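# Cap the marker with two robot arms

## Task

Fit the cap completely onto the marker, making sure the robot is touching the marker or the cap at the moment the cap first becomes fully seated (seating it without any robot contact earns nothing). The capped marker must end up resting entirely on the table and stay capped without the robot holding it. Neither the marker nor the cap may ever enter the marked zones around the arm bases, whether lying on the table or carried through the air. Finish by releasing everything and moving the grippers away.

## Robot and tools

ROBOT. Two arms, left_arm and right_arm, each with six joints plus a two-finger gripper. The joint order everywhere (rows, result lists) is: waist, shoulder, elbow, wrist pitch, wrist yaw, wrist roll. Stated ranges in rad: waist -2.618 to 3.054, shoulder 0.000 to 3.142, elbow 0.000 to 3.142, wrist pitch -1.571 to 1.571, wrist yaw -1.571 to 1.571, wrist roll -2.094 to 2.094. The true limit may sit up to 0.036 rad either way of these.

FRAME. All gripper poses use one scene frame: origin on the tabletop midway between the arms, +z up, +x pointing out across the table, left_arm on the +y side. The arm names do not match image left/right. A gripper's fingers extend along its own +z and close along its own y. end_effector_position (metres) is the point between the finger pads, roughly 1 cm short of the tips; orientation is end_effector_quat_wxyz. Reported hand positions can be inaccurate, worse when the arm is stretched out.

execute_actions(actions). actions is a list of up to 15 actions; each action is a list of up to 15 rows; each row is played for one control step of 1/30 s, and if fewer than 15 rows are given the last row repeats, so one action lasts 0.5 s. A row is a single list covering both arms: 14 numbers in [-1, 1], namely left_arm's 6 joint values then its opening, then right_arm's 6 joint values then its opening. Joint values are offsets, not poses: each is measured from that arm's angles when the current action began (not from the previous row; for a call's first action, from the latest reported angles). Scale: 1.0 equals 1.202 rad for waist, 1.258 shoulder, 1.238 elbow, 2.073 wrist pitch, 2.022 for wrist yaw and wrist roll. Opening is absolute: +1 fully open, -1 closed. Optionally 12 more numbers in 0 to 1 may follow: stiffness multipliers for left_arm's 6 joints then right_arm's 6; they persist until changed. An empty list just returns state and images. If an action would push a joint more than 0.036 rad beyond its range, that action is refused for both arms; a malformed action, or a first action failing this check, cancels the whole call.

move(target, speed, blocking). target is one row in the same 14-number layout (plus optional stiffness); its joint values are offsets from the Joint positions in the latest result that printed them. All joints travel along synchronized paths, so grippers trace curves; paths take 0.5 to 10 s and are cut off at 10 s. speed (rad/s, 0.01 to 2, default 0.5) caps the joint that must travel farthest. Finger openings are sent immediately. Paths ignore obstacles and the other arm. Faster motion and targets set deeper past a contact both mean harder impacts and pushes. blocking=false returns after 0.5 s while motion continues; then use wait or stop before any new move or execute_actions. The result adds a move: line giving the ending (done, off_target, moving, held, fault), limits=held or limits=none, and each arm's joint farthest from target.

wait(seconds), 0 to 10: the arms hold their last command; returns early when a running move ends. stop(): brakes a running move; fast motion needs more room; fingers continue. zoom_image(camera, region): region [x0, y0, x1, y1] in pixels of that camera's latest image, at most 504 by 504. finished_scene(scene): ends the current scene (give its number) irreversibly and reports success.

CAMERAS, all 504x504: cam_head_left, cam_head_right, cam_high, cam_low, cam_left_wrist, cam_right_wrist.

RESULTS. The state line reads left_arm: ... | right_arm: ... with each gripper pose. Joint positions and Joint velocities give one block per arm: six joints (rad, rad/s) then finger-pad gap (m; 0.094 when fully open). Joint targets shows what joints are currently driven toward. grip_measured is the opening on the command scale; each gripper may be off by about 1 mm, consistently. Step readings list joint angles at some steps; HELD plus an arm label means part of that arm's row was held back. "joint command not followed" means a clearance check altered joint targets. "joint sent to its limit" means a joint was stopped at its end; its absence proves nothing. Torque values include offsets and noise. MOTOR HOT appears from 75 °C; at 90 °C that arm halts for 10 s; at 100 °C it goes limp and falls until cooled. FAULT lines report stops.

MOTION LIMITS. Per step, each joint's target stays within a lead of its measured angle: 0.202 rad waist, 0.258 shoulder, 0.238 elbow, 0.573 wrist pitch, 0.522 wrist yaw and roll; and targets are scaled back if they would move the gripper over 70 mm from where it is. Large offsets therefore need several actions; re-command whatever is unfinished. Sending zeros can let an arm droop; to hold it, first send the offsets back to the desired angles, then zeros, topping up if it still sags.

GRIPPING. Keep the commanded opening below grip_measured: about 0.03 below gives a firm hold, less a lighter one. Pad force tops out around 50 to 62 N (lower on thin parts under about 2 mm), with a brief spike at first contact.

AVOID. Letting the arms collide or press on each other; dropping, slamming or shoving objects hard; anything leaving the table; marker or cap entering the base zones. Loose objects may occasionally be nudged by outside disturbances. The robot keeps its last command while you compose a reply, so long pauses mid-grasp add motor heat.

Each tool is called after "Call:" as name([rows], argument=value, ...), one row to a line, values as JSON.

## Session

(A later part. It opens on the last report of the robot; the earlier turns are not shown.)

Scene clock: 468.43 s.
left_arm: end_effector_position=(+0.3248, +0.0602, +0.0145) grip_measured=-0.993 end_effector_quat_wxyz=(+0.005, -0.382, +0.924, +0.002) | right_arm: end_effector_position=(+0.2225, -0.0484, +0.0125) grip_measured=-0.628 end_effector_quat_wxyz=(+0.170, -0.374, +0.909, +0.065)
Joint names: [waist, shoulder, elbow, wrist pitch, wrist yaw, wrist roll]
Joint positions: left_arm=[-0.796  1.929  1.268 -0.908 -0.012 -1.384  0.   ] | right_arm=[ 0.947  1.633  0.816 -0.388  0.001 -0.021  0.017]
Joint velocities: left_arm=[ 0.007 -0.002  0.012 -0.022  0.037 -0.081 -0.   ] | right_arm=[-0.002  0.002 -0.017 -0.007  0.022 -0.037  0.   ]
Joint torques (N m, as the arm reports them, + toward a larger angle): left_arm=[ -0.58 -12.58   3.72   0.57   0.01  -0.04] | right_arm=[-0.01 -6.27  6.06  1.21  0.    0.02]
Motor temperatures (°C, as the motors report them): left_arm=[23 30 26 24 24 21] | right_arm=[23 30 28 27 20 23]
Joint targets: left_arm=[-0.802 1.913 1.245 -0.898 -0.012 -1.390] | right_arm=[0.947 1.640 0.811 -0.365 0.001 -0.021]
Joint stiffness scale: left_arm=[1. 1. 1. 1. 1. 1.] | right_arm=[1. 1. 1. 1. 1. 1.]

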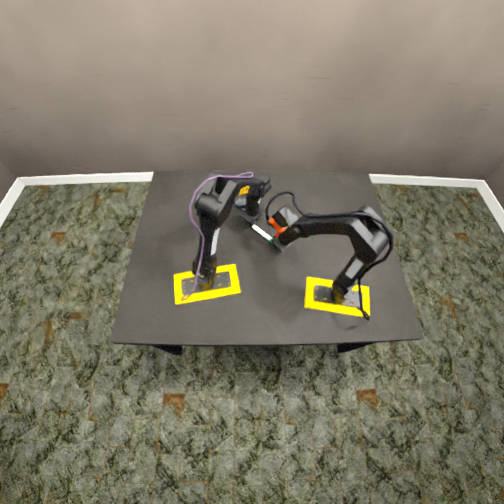

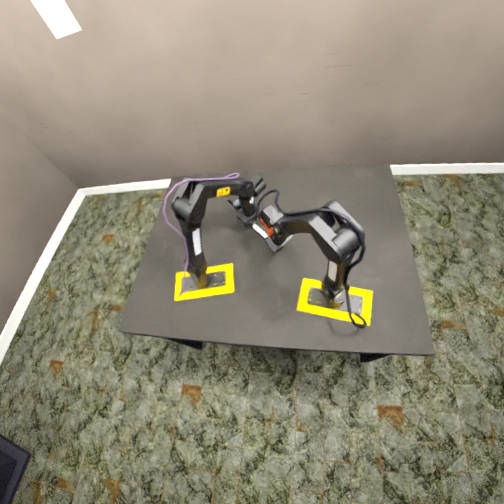

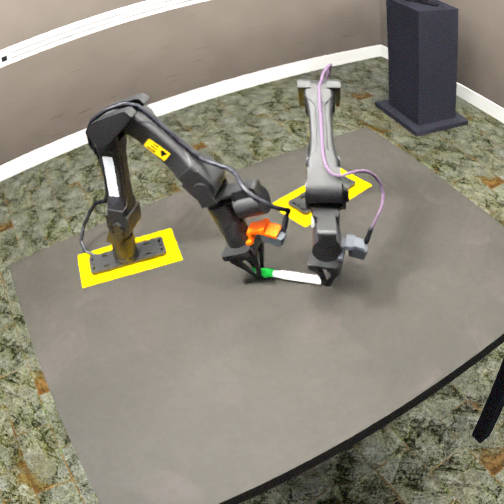

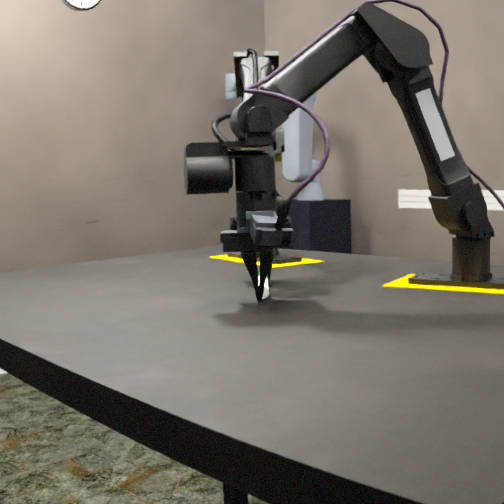

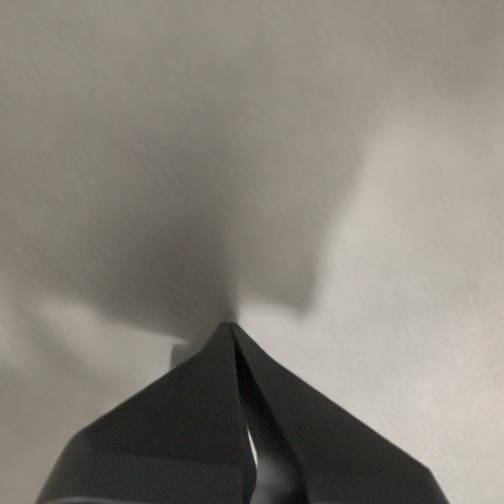

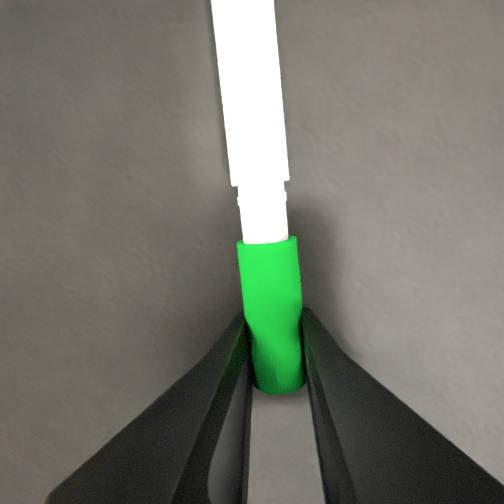

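Call:
move(target=[-0.066,-0.024,-0.036,0.008,0,-0.035,-1, 0,0.005,-0.004,0.011,0,0,-0.68], speed=0.04)

Call:
zoom_image(camera="cam_low", region=[200,230,380,320])

Scene clock: 485.30 s.
left_arm: end_effector_position=(+0.3115, +0.0451, +0.0146) grip_measured=-0.993 end_effector_quat_wxyz=(+0.014, -0.381, +0.925, +0.002) | right_arm: end_effector_position=(+0.2182, -0.0525, +0.0097) grip_measured=-0.628 end_effector_quat_wxyz=(+0.159, -0.375, +0.911, +0.061)
Joint names: [waist, shoulder, elbow, wrist pitch, wrist yaw, wrist roll]
Joint positions: left_arm=[-0.862  1.914  1.248 -0.894 -0.027 -1.448  0.   ] | right_arm=[ 0.947  1.633  0.813 -0.407  0.001 -0.021  0.017]
Joint velocities: left_arm=[-0.012 -0.002 -0.002 -0.051 -0.037 -0.022  0.001] | right_arm=[-0.007 -0.017 -0.022  0.007 -0.007 -0.007  0.001]
Joint torques (N m, as the arm reports them, + toward a larger angle): left_arm=[ -1.19 -12.42   3.61   0.51   0.16  -0.02] | right_arm=[-0.02 -6.19  6.29  1.39  0.    0.02]
Motor temperatures (°C, as the motors report them): left_arm=[23 30 25 24 24 21] | right_arm=[23 30 28 27 20 23]
Joint targets: left_arm=[-0.875 1.898 1.223 -0.891 -0.012 -1.455] | right_arm=[0.947 1.640 0.811 -0.365 0.001 -0.021]
Joint stiffness scale: left_arm=[1. 1. 1. 1. 1. 1.] | right_arm=[1. 1. 1. 1. 1. 1.]
move: off_target (left_arm, right_arm); limits=none; left_arm: farthest joint: the elbow, 0.024 radians from its target (0.044 radians at the start); right_arm: farthest joint: the wrist pitch, 0.042 radians from its target (0.022 radians at the start)

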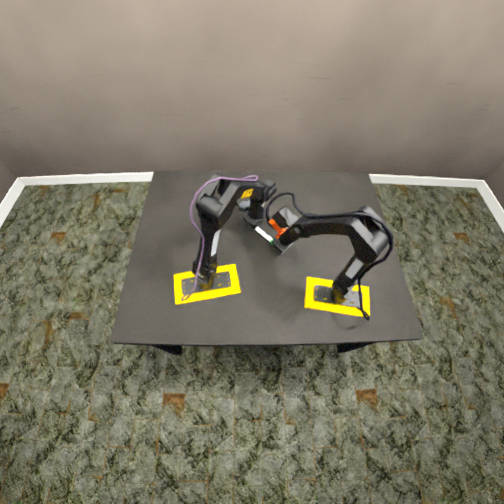

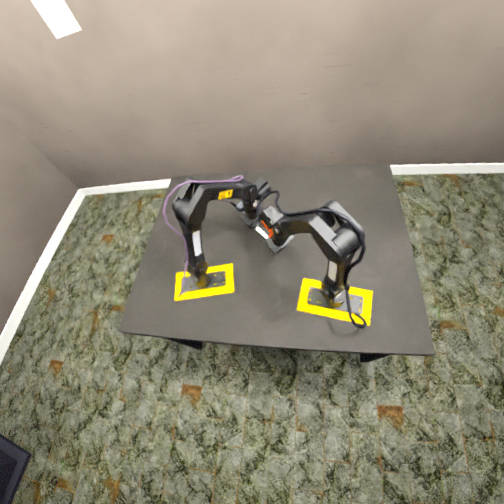

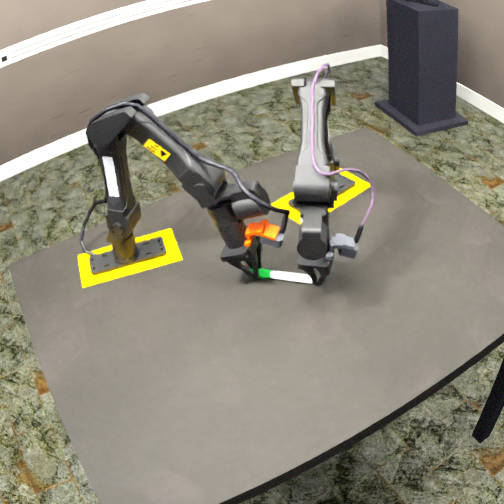

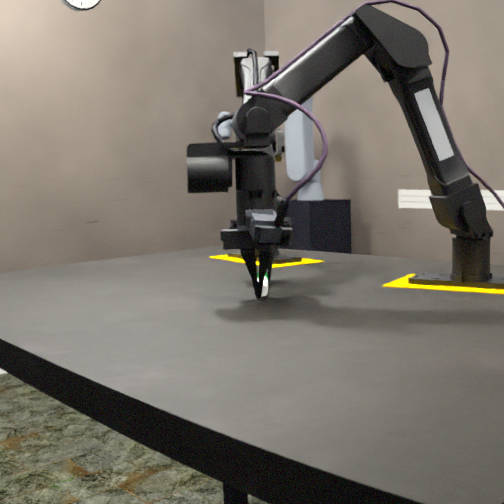

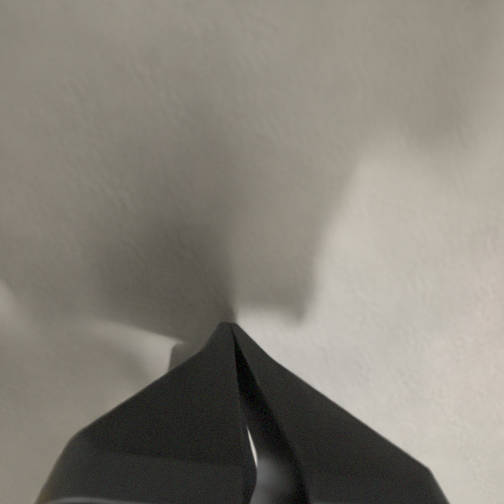

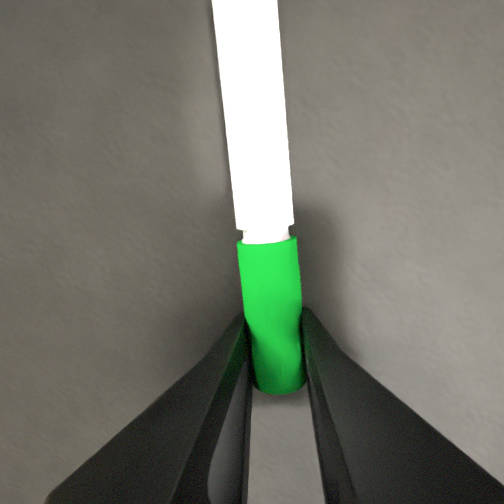

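Region (200, 230, 380, 320) of cam_low's 504x504 image, scaled by 2.800, with more detail than that image has.

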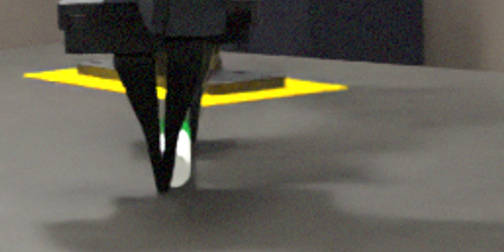

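Call:
move(target=[-0.03,-0.03,-0.045,0.006,0,-0.015,-1, 0,0.005,-0.004,0.04,0,0,-0.68], speed=0.04)

Call:
zoom_image(camera="cam_low", region=[200,230,380,320])

Scene clock: 495.70 s.
left_arm: end_effector_position=(+0.3082, +0.0477, +0.0152) grip_measured=-0.993 end_effector_quat_wxyz=(+0.029, -0.384, +0.923, +0.005) | right_arm: end_effector_position=(+0.2184, -0.0523, +0.0089) grip_measured=-0.628 end_effector_quat_wxyz=(+0.161, -0.375, +0.911, +0.062)
Joint names: [waist, shoulder, elbow, wrist pitch, wrist yaw, wrist roll]
Joint positions: left_arm=[-0.878  1.891  1.218 -0.878 -0.056 -1.471  0.   ] | right_arm=[ 0.947  1.633  0.807 -0.397  0.001 -0.021  0.017]
Joint velocities: left_arm=[ 0.012  0.017  0.002 -0.066 -0.051 -0.022  0.   ] | right_arm=[-0.002 -0.002  0.002  0.007 -0.022 -0.066 -0.001]
Joint torques (N m, as the arm reports them, + toward a larger angle): left_arm=[ -1.81 -12.16   3.48   0.47   0.24  -0.03] | right_arm=[ 0.   -6.19  6.43  1.7   0.    0.02]
Motor temperatures (°C, as the motors report them): left_arm=[23 31 25 24 24 21] | right_arm=[23 30 28 28 20 23]
Joint targets: left_arm=[-0.898 1.876 1.192 -0.881 -0.027 -1.478] | right_arm=[0.947 1.640 0.807 -0.324 0.001 -0.021]
Joint stiffness scale: left_arm=[1. 1. 1. 1. 1. 1.] | right_arm=[1. 1. 1. 1. 1. 1.]
move: off_target (left_arm, right_arm); limits=none; left_arm: farthest joint: the wrist yaw, 0.029 radians from its target (0.000 radians at the start); right_arm: farthest joint: the wrist pitch, 0.073 radians from its target (0.083 radians at the start)

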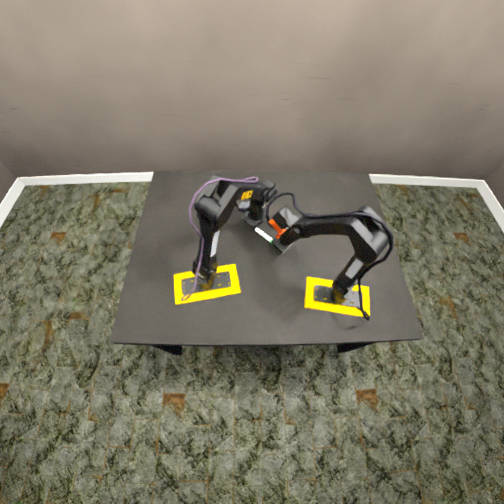

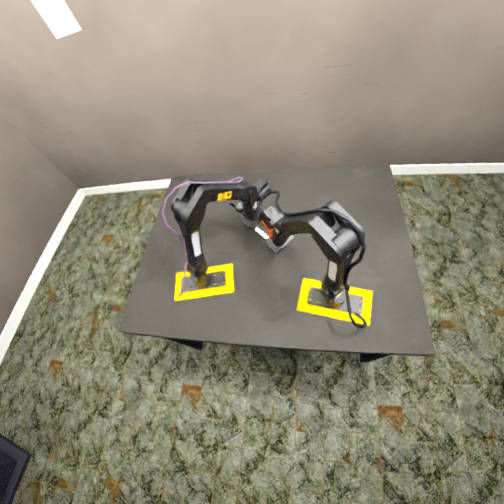

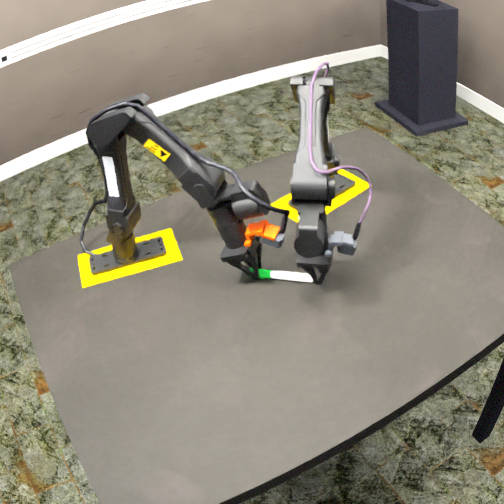

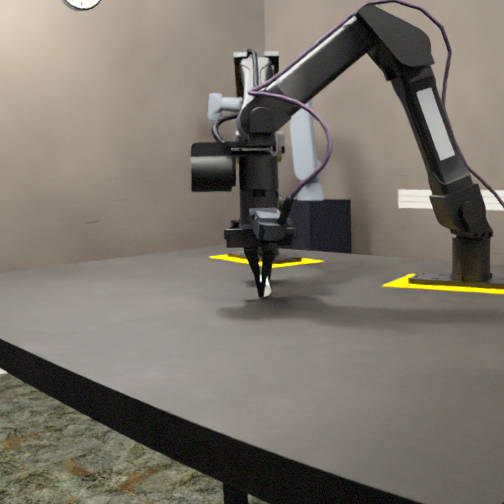

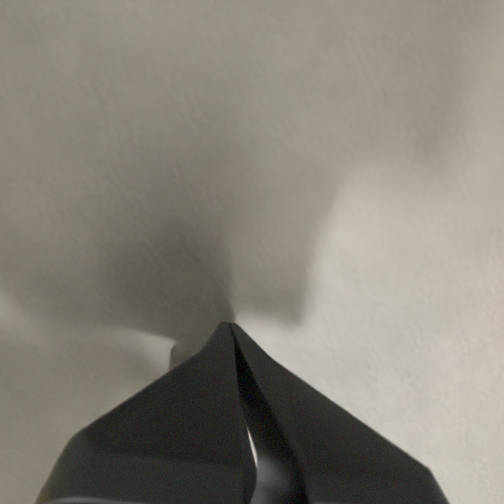

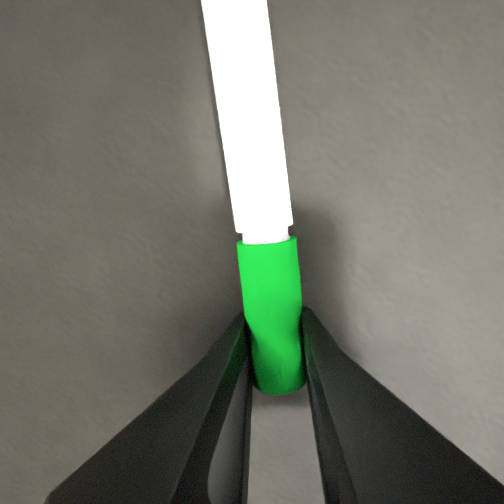

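Region (200, 230, 380, 320) of cam_low's 504x504 image, scaled by 2.800, with more detail than that image has.

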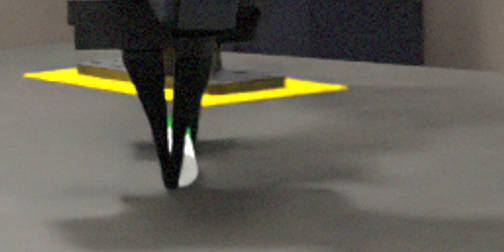

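Call:
move(target=[0.02,0,0,0,0.03,0,-0.9, 0,0.005,-0.004,0.011,0,0,-0.68], speed=0.06)

Call:
move(target=[0.012,-0.03,-0.045,0.006,0.01,0,-0.9, 0,0.005,-0.004,0.011,0,0,-0.68], speed=0.06)

Call:
zoom_image(camera="cam_low", region=[200,230,380,320])

Scene clock: 506.27 s.
left_arm: end_effector_position=(+0.3085, +0.0474, +0.0149) grip_measured=-0.901 end_effector_quat_wxyz=(+0.014, -0.393, +0.919, -0.005) | right_arm: end_effector_position=(+0.2181, -0.0526, +0.0088) grip_measured=-0.628 end_effector_quat_wxyz=(+0.160, -0.375, +0.911, +0.062)
Joint names: [waist, shoulder, elbow, wrist pitch, wrist yaw, wrist roll]
Joint positions: left_arm=[-0.859  1.891  1.218 -0.876 -0.02  -1.471  0.005] | right_arm=[ 0.947  1.633  0.807 -0.399  0.001 -0.021  0.017]
Joint velocities: left_arm=[-0.012 -0.007  0.017 -0.022  0.022  0.022  0.001] | right_arm=[ 0.012 -0.017 -0.002  0.007 -0.007 -0.022  0.   ]
Joint torques (N m, as the arm reports them, + toward a larger angle): left_arm=[  0.52 -10.62   5.42   0.49   0.23   0.03] | right_arm=[ 0.   -6.19  6.01  1.21  0.    0.02]
Motor temperatures (°C, as the motors report them): left_arm=[23 30 25 24 24 21] | right_arm=[23 30 29 29 20 23]
Joint targets: left_arm=[-0.853 1.891 1.218 -0.878 0.005 -1.471] | right_arm=[0.947 1.640 0.802 -0.374 0.001 -0.021]
Joint stiffness scale: left_arm=[1. 1. 1. 1. 1. 1.] | right_arm=[1. 1. 1. 1. 1. 1.]
move: off_target (left_arm, right_arm); limits=none; left_arm: farthest joint: the wrist yaw, 0.025 radians from its target (0.061 radians at the start); right_arm: farthest joint: the wrist pitch, 0.025 radians from its target (0.023 radians at the start)

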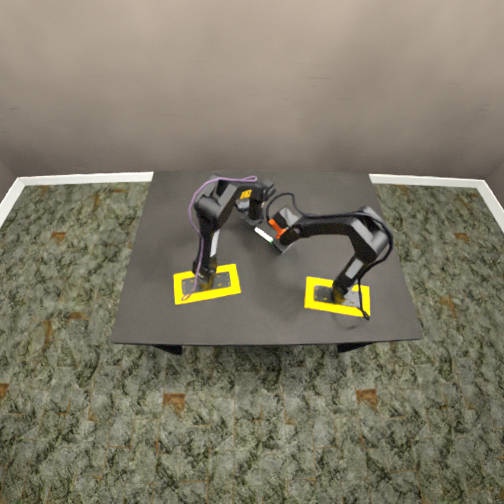

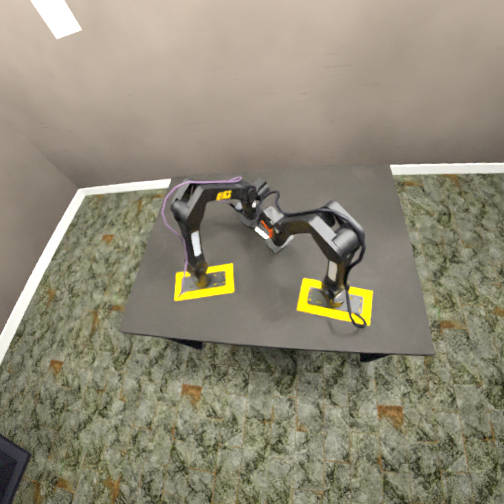

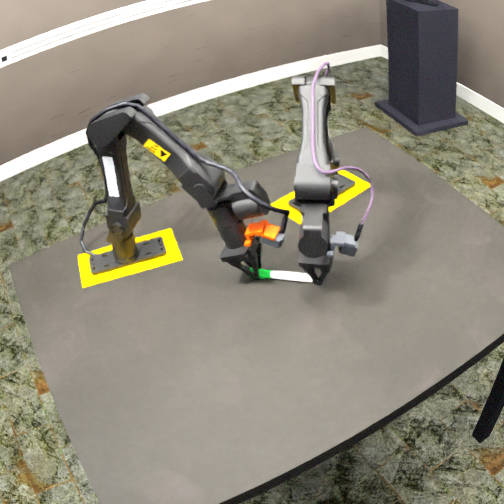

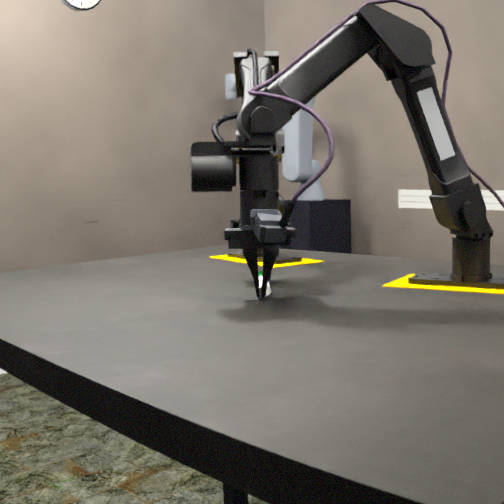

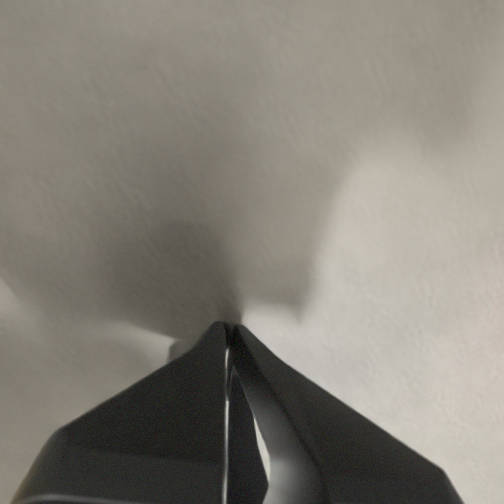

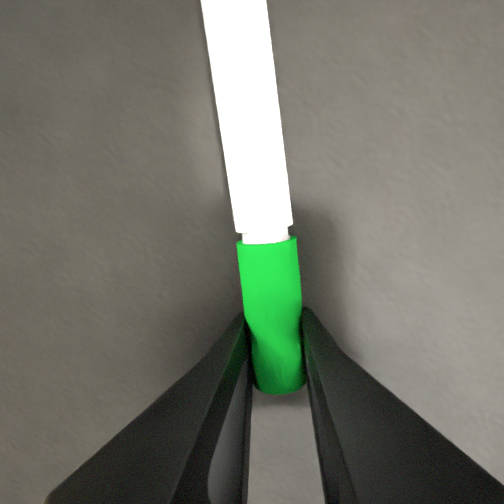

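Scene clock: 507.47 s.
left_arm: end_effector_position=(+0.3031, +0.0525, +0.0144) grip_measured=-0.901 end_effector_quat_wxyz=(+0.010, -0.396, +0.918, -0.005) | right_arm: end_effector_position=(+0.2181, -0.0526, +0.0088) grip_measured=-0.628 end_effector_quat_wxyz=(+0.160, -0.375, +0.911, +0.062)
Joint names: [waist, shoulder, elbow, wrist pitch, wrist yaw, wrist roll]
Joint positions: left_arm=[-0.852  1.869  1.186 -0.869 -0.012 -1.471  0.005] | right_arm=[ 0.947  1.633  0.807 -0.399  0.001 -0.021  0.017]
Joint velocities: left_arm=[ 0.007 -0.007 -0.007 -0.007  0.007 -0.022  0.002] | right_arm=[-0.012 -0.017 -0.022 -0.037  0.007  0.037  0.   ]
Joint torques (N m, as the arm reports them, + toward a larger angle): left_arm=[  0.75 -11.96   3.64   0.58   0.12   0.04] | right_arm=[ 0.   -6.19  6.    1.18  0.    0.02]
Motor temperatures (°C, as the motors report them): left_arm=[23 30 25 24 24 21] | right_arm=[23 30 29 29 20 23]
Joint targets: left_arm=[-0.844 1.853 1.162 -0.863 0.000 -1.471] | right_arm=[0.947 1.640 0.802 -0.377 0.001 -0.021]
Joint stiffness scale: left_arm=[1. 1. 1. 1. 1. 1.] | right_arm=[1. 1. 1. 1. 1. 1.]
move: off_target (left_arm, right_arm); limits=none; left_arm: farthest joint: the elbow, 0.024 radians from its target (0.056 radians at the start); right_arm: farthest joint: the wrist pitch, 0.023 radians from its target (0.023 radians at the start)

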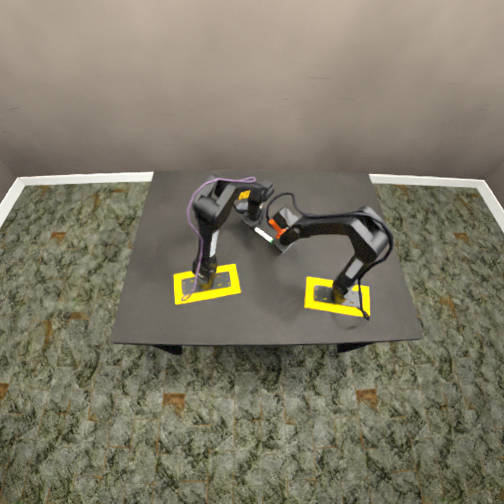

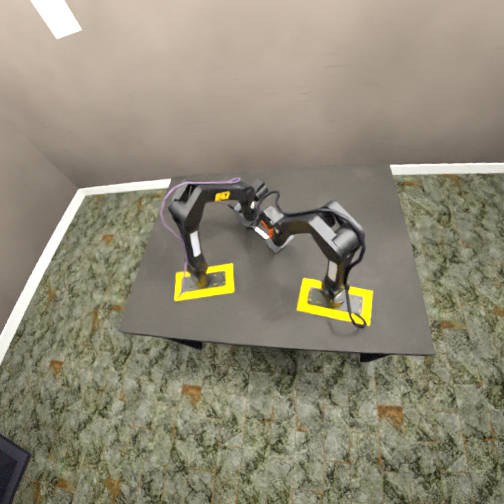

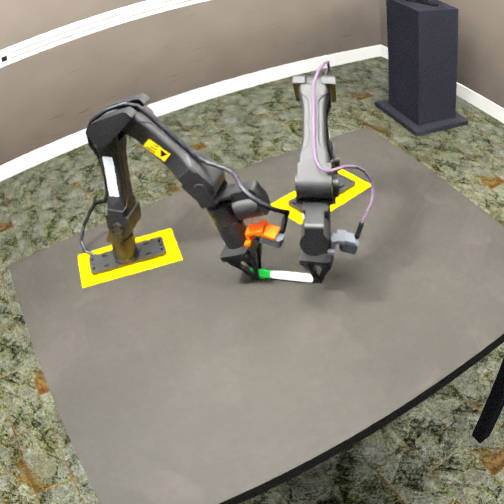

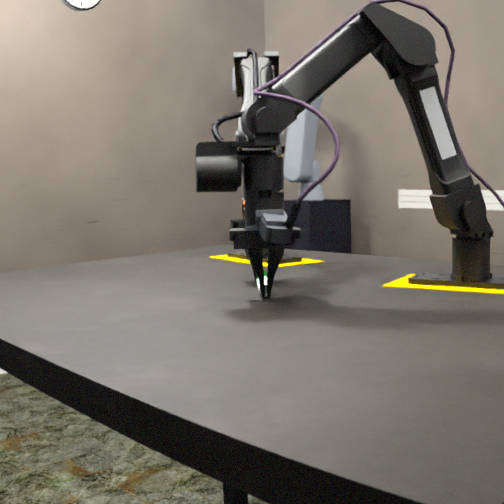

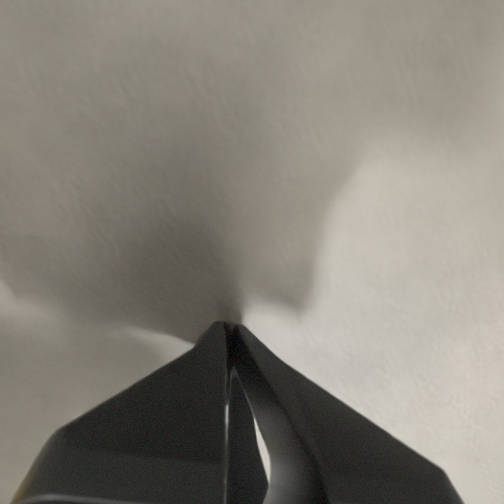

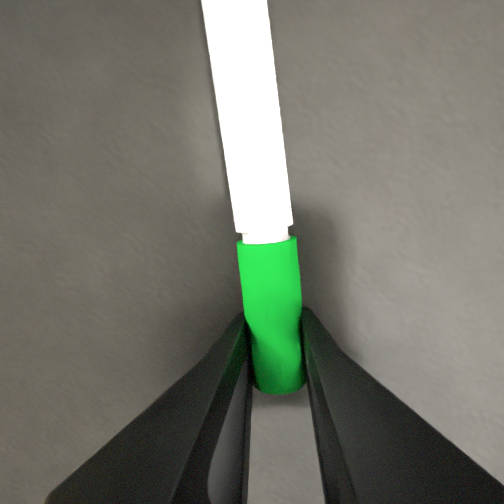

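Region (200, 230, 380, 320) of cam_low's 504x504 image, scaled by 2.800, with more detail than that image has.

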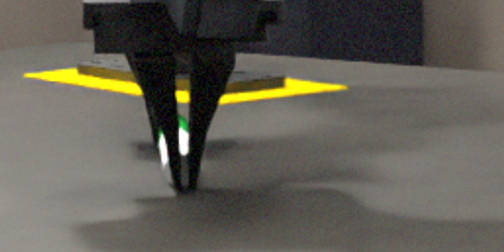

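Call:
move(target=[-0.12,-0.008,-0.012,0.003,0.05,-0.01,-0.9, 0,0.005,-0.004,0.045,0,0,-0.68], speed=0.05)

Call:
zoom_image(camera="cam_low", region=[200,230,380,320])

Scene clock: 515.40 s.
left_arm: end_effector_position=(+0.3005, +0.0421, +0.0156) grip_measured=-0.901 end_effector_quat_wxyz=(+0.058, -0.366, +0.929, +0.010) | right_arm: end_effector_position=(+0.2162, -0.0543, +0.0079) grip_measured=-0.628 end_effector_quat_wxyz=(+0.155, -0.375, +0.912, +0.060)
Joint names: [waist, shoulder, elbow, wrist pitch, wrist yaw, wrist roll]
Joint positions: left_arm=[-0.935  1.869  1.186 -0.854 -0.113 -1.489  0.005] | right_arm=[ 0.947  1.633  0.807 -0.41   0.001 -0.021  0.017]
Joint velocities: left_arm=[-0.017 -0.002 -0.012 -0.037 -0.007 -0.051  0.001] | right_arm=[-0.017  0.002  0.017  0.051  0.066 -0.037  0.   ]
Joint torques (N m, as the arm reports them, + toward a larger angle): left_arm=[ -5.48 -11.34   4.34   0.47   1.79   0.  ] | right_arm=[ 0.01 -6.16  5.99  1.98  0.    0.02]
Motor temperatures (°C, as the motors report them): left_arm=[23 30 26 24 24 21] | right_arm=[23 30 29 29 20 23]
Joint targets: left_arm=[-0.997 1.859 1.171 -0.863 0.089 -1.492] | right_arm=[0.947 1.640 0.802 -0.306 0.001 -0.021]
Joint stiffness scale: left_arm=[1. 1. 1. 1. 1. 1.] | right_arm=[1. 1. 1. 1. 1. 1.]
move: off_target (left_arm, right_arm); limits=none; left_arm: farthest joint: the wrist yaw, 0.202 radians from its target (0.101 radians at the start); right_arm: farthest joint: the wrist pitch, 0.104 radians from its target (0.094 radians at the start)

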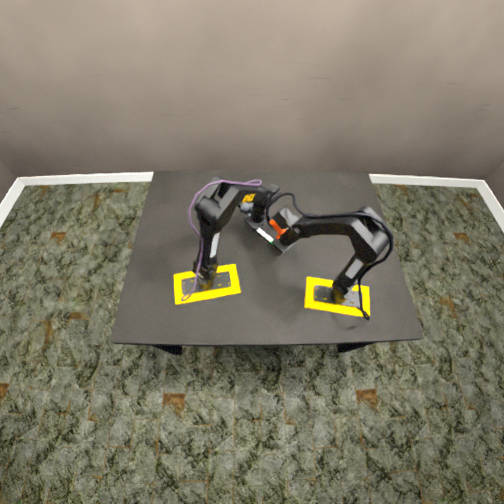

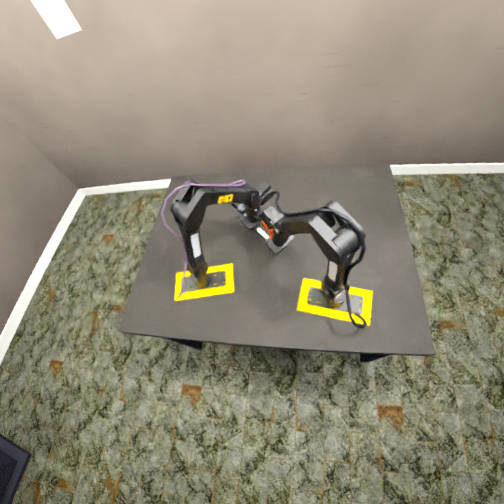

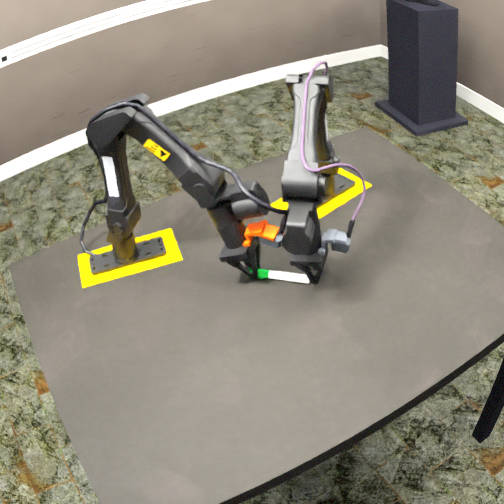

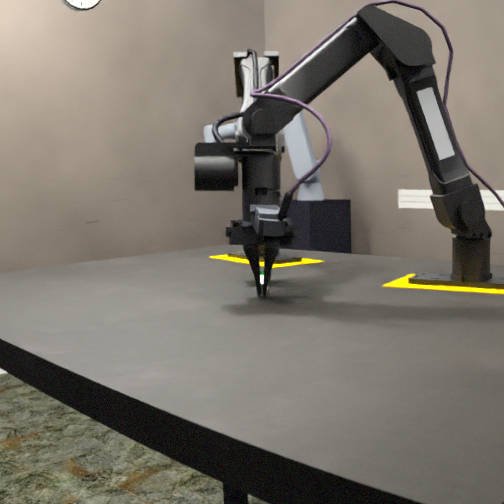

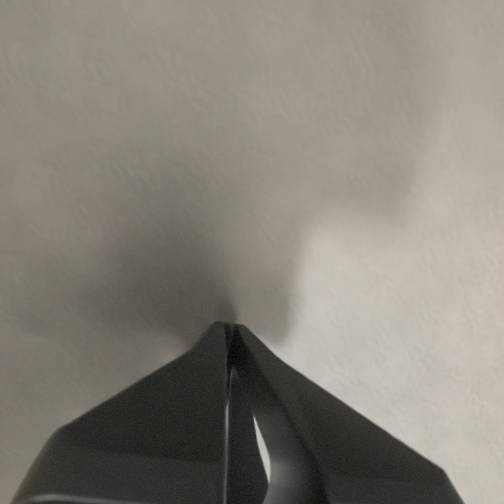

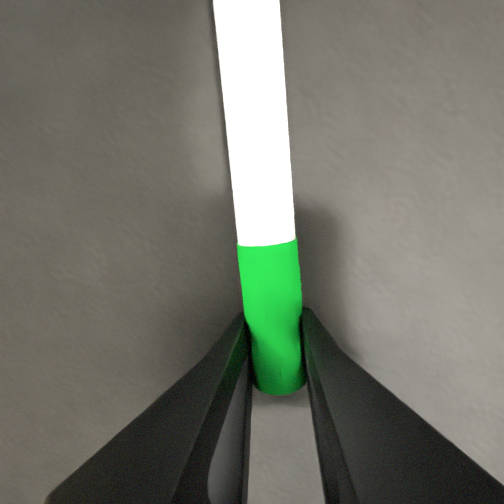

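Region (200, 230, 380, 320) of cam_low's 504x504 image, scaled by 2.800, with more detail than that image has.

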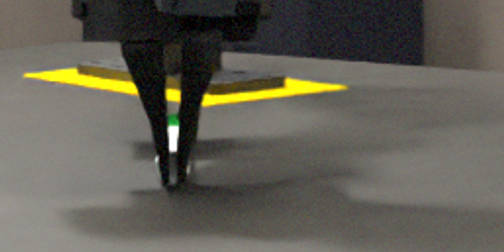

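Flush. Ease off, release, lift.

Call:
move(target=[0.06,0,0,0,0.05,0,-0.9, 0,0.005,-0.004,0.011,0,0,1], speed=0.1)

Call:
move(target=[0.25,-0.2,0.1,0,0,0,-0.9, -0.1,-0.2,0.1,-0.1,0,0,1], speed=0.3)

Scene clock: 520.67 s.
left_arm: end_effector_position=(+0.3028, +0.0459, +0.0145) grip_measured=-0.901 end_effector_quat_wxyz=(+0.016, -0.396, +0.918, -0.011) | right_arm: end_effector_position=(+0.2160, -0.0538, +0.0080) grip_measured=+1.000 end_effector_quat_wxyz=(+0.155, -0.375, +0.912, +0.061)
Joint names: [waist, shoulder, elbow, wrist pitch, wrist yaw, wrist roll]
Joint positions: left_arm=[-0.871  1.869  1.186 -0.854 -0.017 -1.49   0.005] | right_arm=[ 0.947  1.633  0.807 -0.409 -0.002 -0.021  0.094]
Joint velocities: left_arm=[ 0.007  0.002 -0.002 -0.051 -0.007 -0.022  0.001] | right_arm=[ 0.002 -0.007  0.002  0.007  0.007 -0.022  0.   ]
Joint torques (N m, as the arm reports them, + toward a larger angle): left_arm=[  0.77 -10.47   5.36   0.54   0.04   0.03] | right_arm=[-0.01 -6.17  5.98  1.16  0.03  0.02]
Motor temperatures (°C, as the motors report them): left_arm=[24 30 26 24 25 21] | right_arm=[23 30 29 30 20 23]
Joint targets: left_arm=[-0.863 1.869 1.186 -0.854 -0.011 -1.490] | right_arm=[0.947 1.640 0.802 -0.387 0.001 -0.021]
Joint stiffness scale: left_arm=[1. 1. 1. 1. 1. 1.] | right_arm=[1. 1. 1. 1. 1. 1.]
move: off_target (right_arm); limits=none; left_arm: farthest joint: the waist, 0.008 radians from its target (0.072 radians at the start); right_arm: farthest joint: the wrist pitch, 0.022 radians from its target (0.023 radians at the start)

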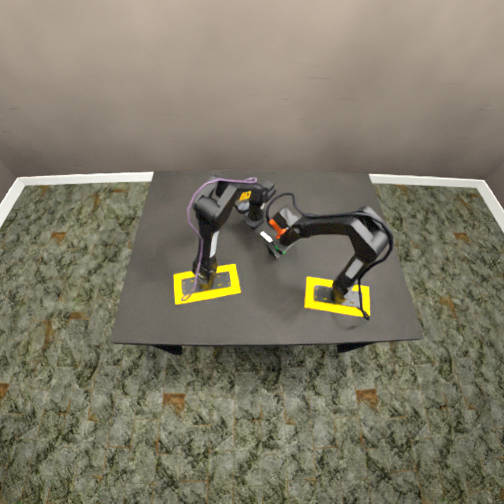

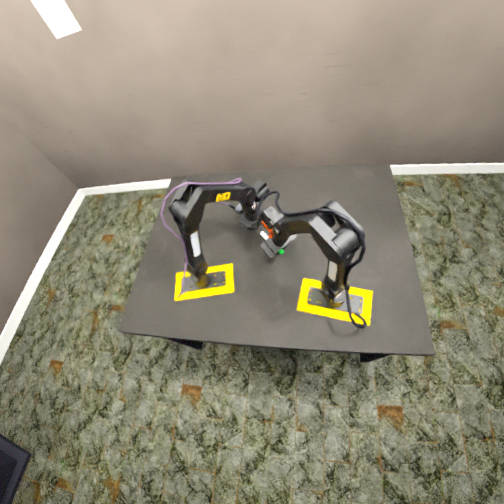

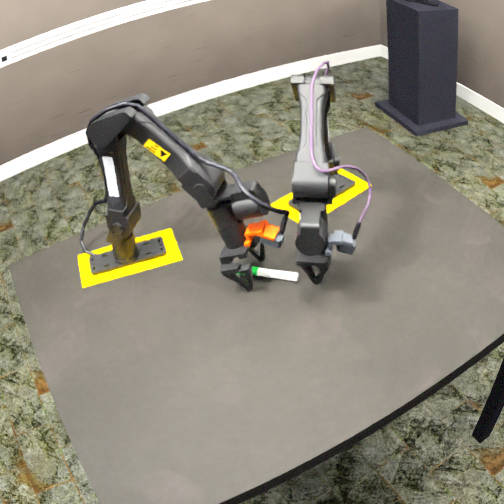

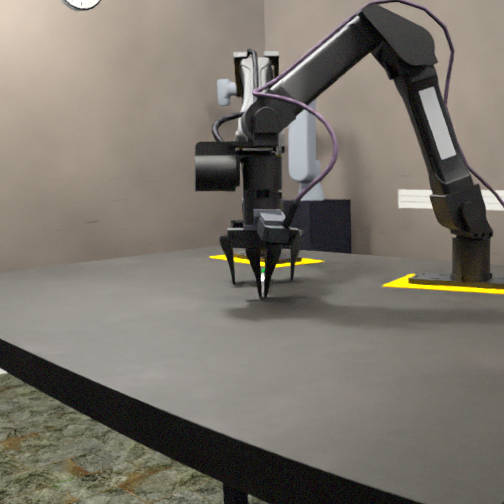

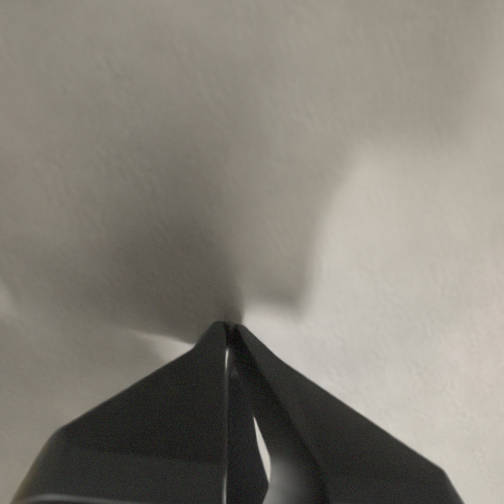

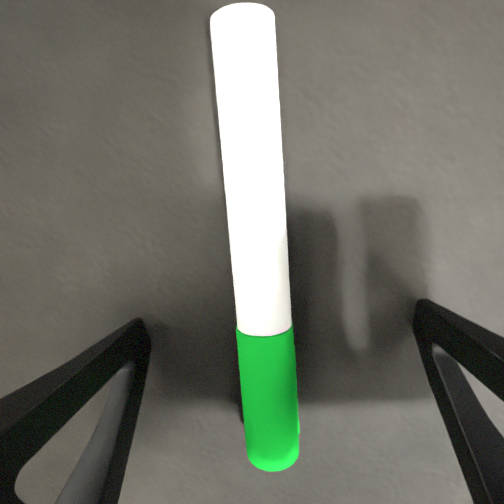

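Scene clock: 522.33 s.
left_arm: end_effector_position=(+0.3927, +0.1150, +0.1269) grip_measured=-0.901 end_effector_quat_wxyz=(+0.119, -0.519, +0.834, -0.147) | right_arm: end_effector_position=(+0.2397, -0.0808, +0.0893) grip_measured=+1.000 end_effector_quat_wxyz=(+0.213, -0.321, +0.920, +0.070)
Joint names: [waist, shoulder, elbow, wrist pitch, wrist yaw, wrist roll]
Joint positions: left_arm=[-0.575  1.627  1.289 -0.852 -0.017 -1.49   0.005] | right_arm=[ 0.837  1.407  0.901 -0.613 -0.002 -0.021  0.094]
Joint velocities: left_arm=[-0.012  0.002  0.002  0.051 -0.037 -0.051 -0.001] | right_arm=[-0.002 -0.012  0.022  0.037  0.007 -0.037  0.   ]
Joint torques (N m, as the arm reports them, + toward a larger angle): left_arm=[ 0.44 -9.88  7.76  1.12  0.01  0.02] | right_arm=[-0.9  -7.89  9.28  1.16  0.    0.02]
Motor temperatures (°C, as the motors report them): left_arm=[24 30 26 24 25 21] | right_arm=[23 30 29 30 20 23]
Joint targets: left_arm=[-0.571 1.618 1.310 -0.854 -0.017 -1.490] | right_arm=[0.826 1.382 0.931 -0.617 -0.002 -0.021]
Joint stiffness scale: left_arm=[1. 1. 1. 1. 1. 1.] | right_arm=[1. 1. 1. 1. 1. 1.]
move: off_target (left_arm, right_arm); limits=none; left_arm: farthest joint: the elbow, 0.021 radians from its target (0.124 radians at the start); right_arm: farthest joint: the elbow, 0.029 radians from its target (0.124 radians at the start)

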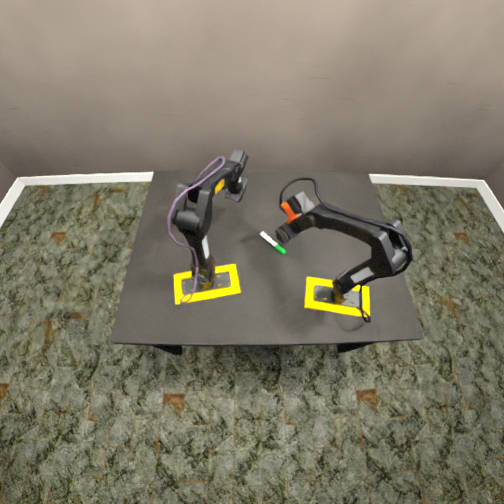

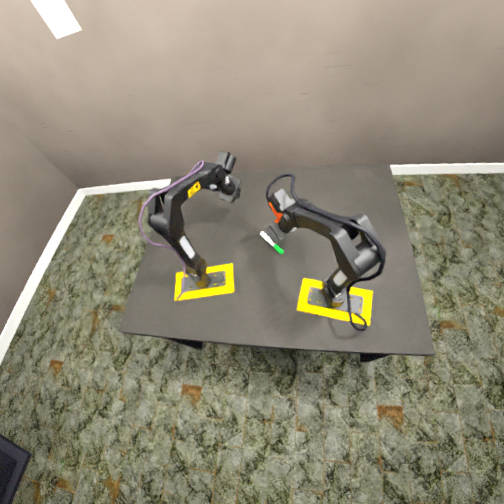

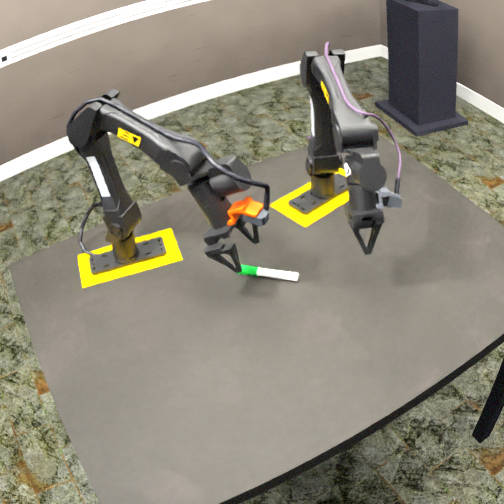

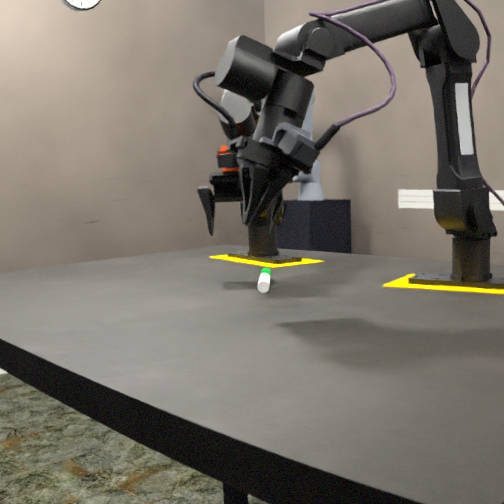

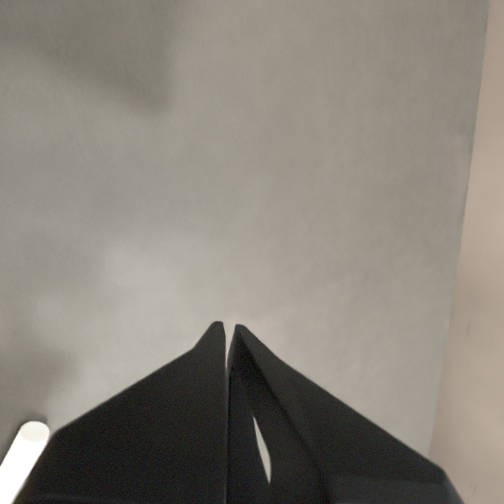

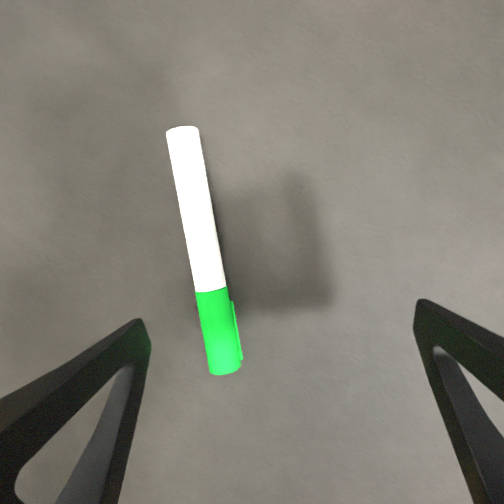

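Call:
finished_scene(scene=1)

The scene is finished: the task was done.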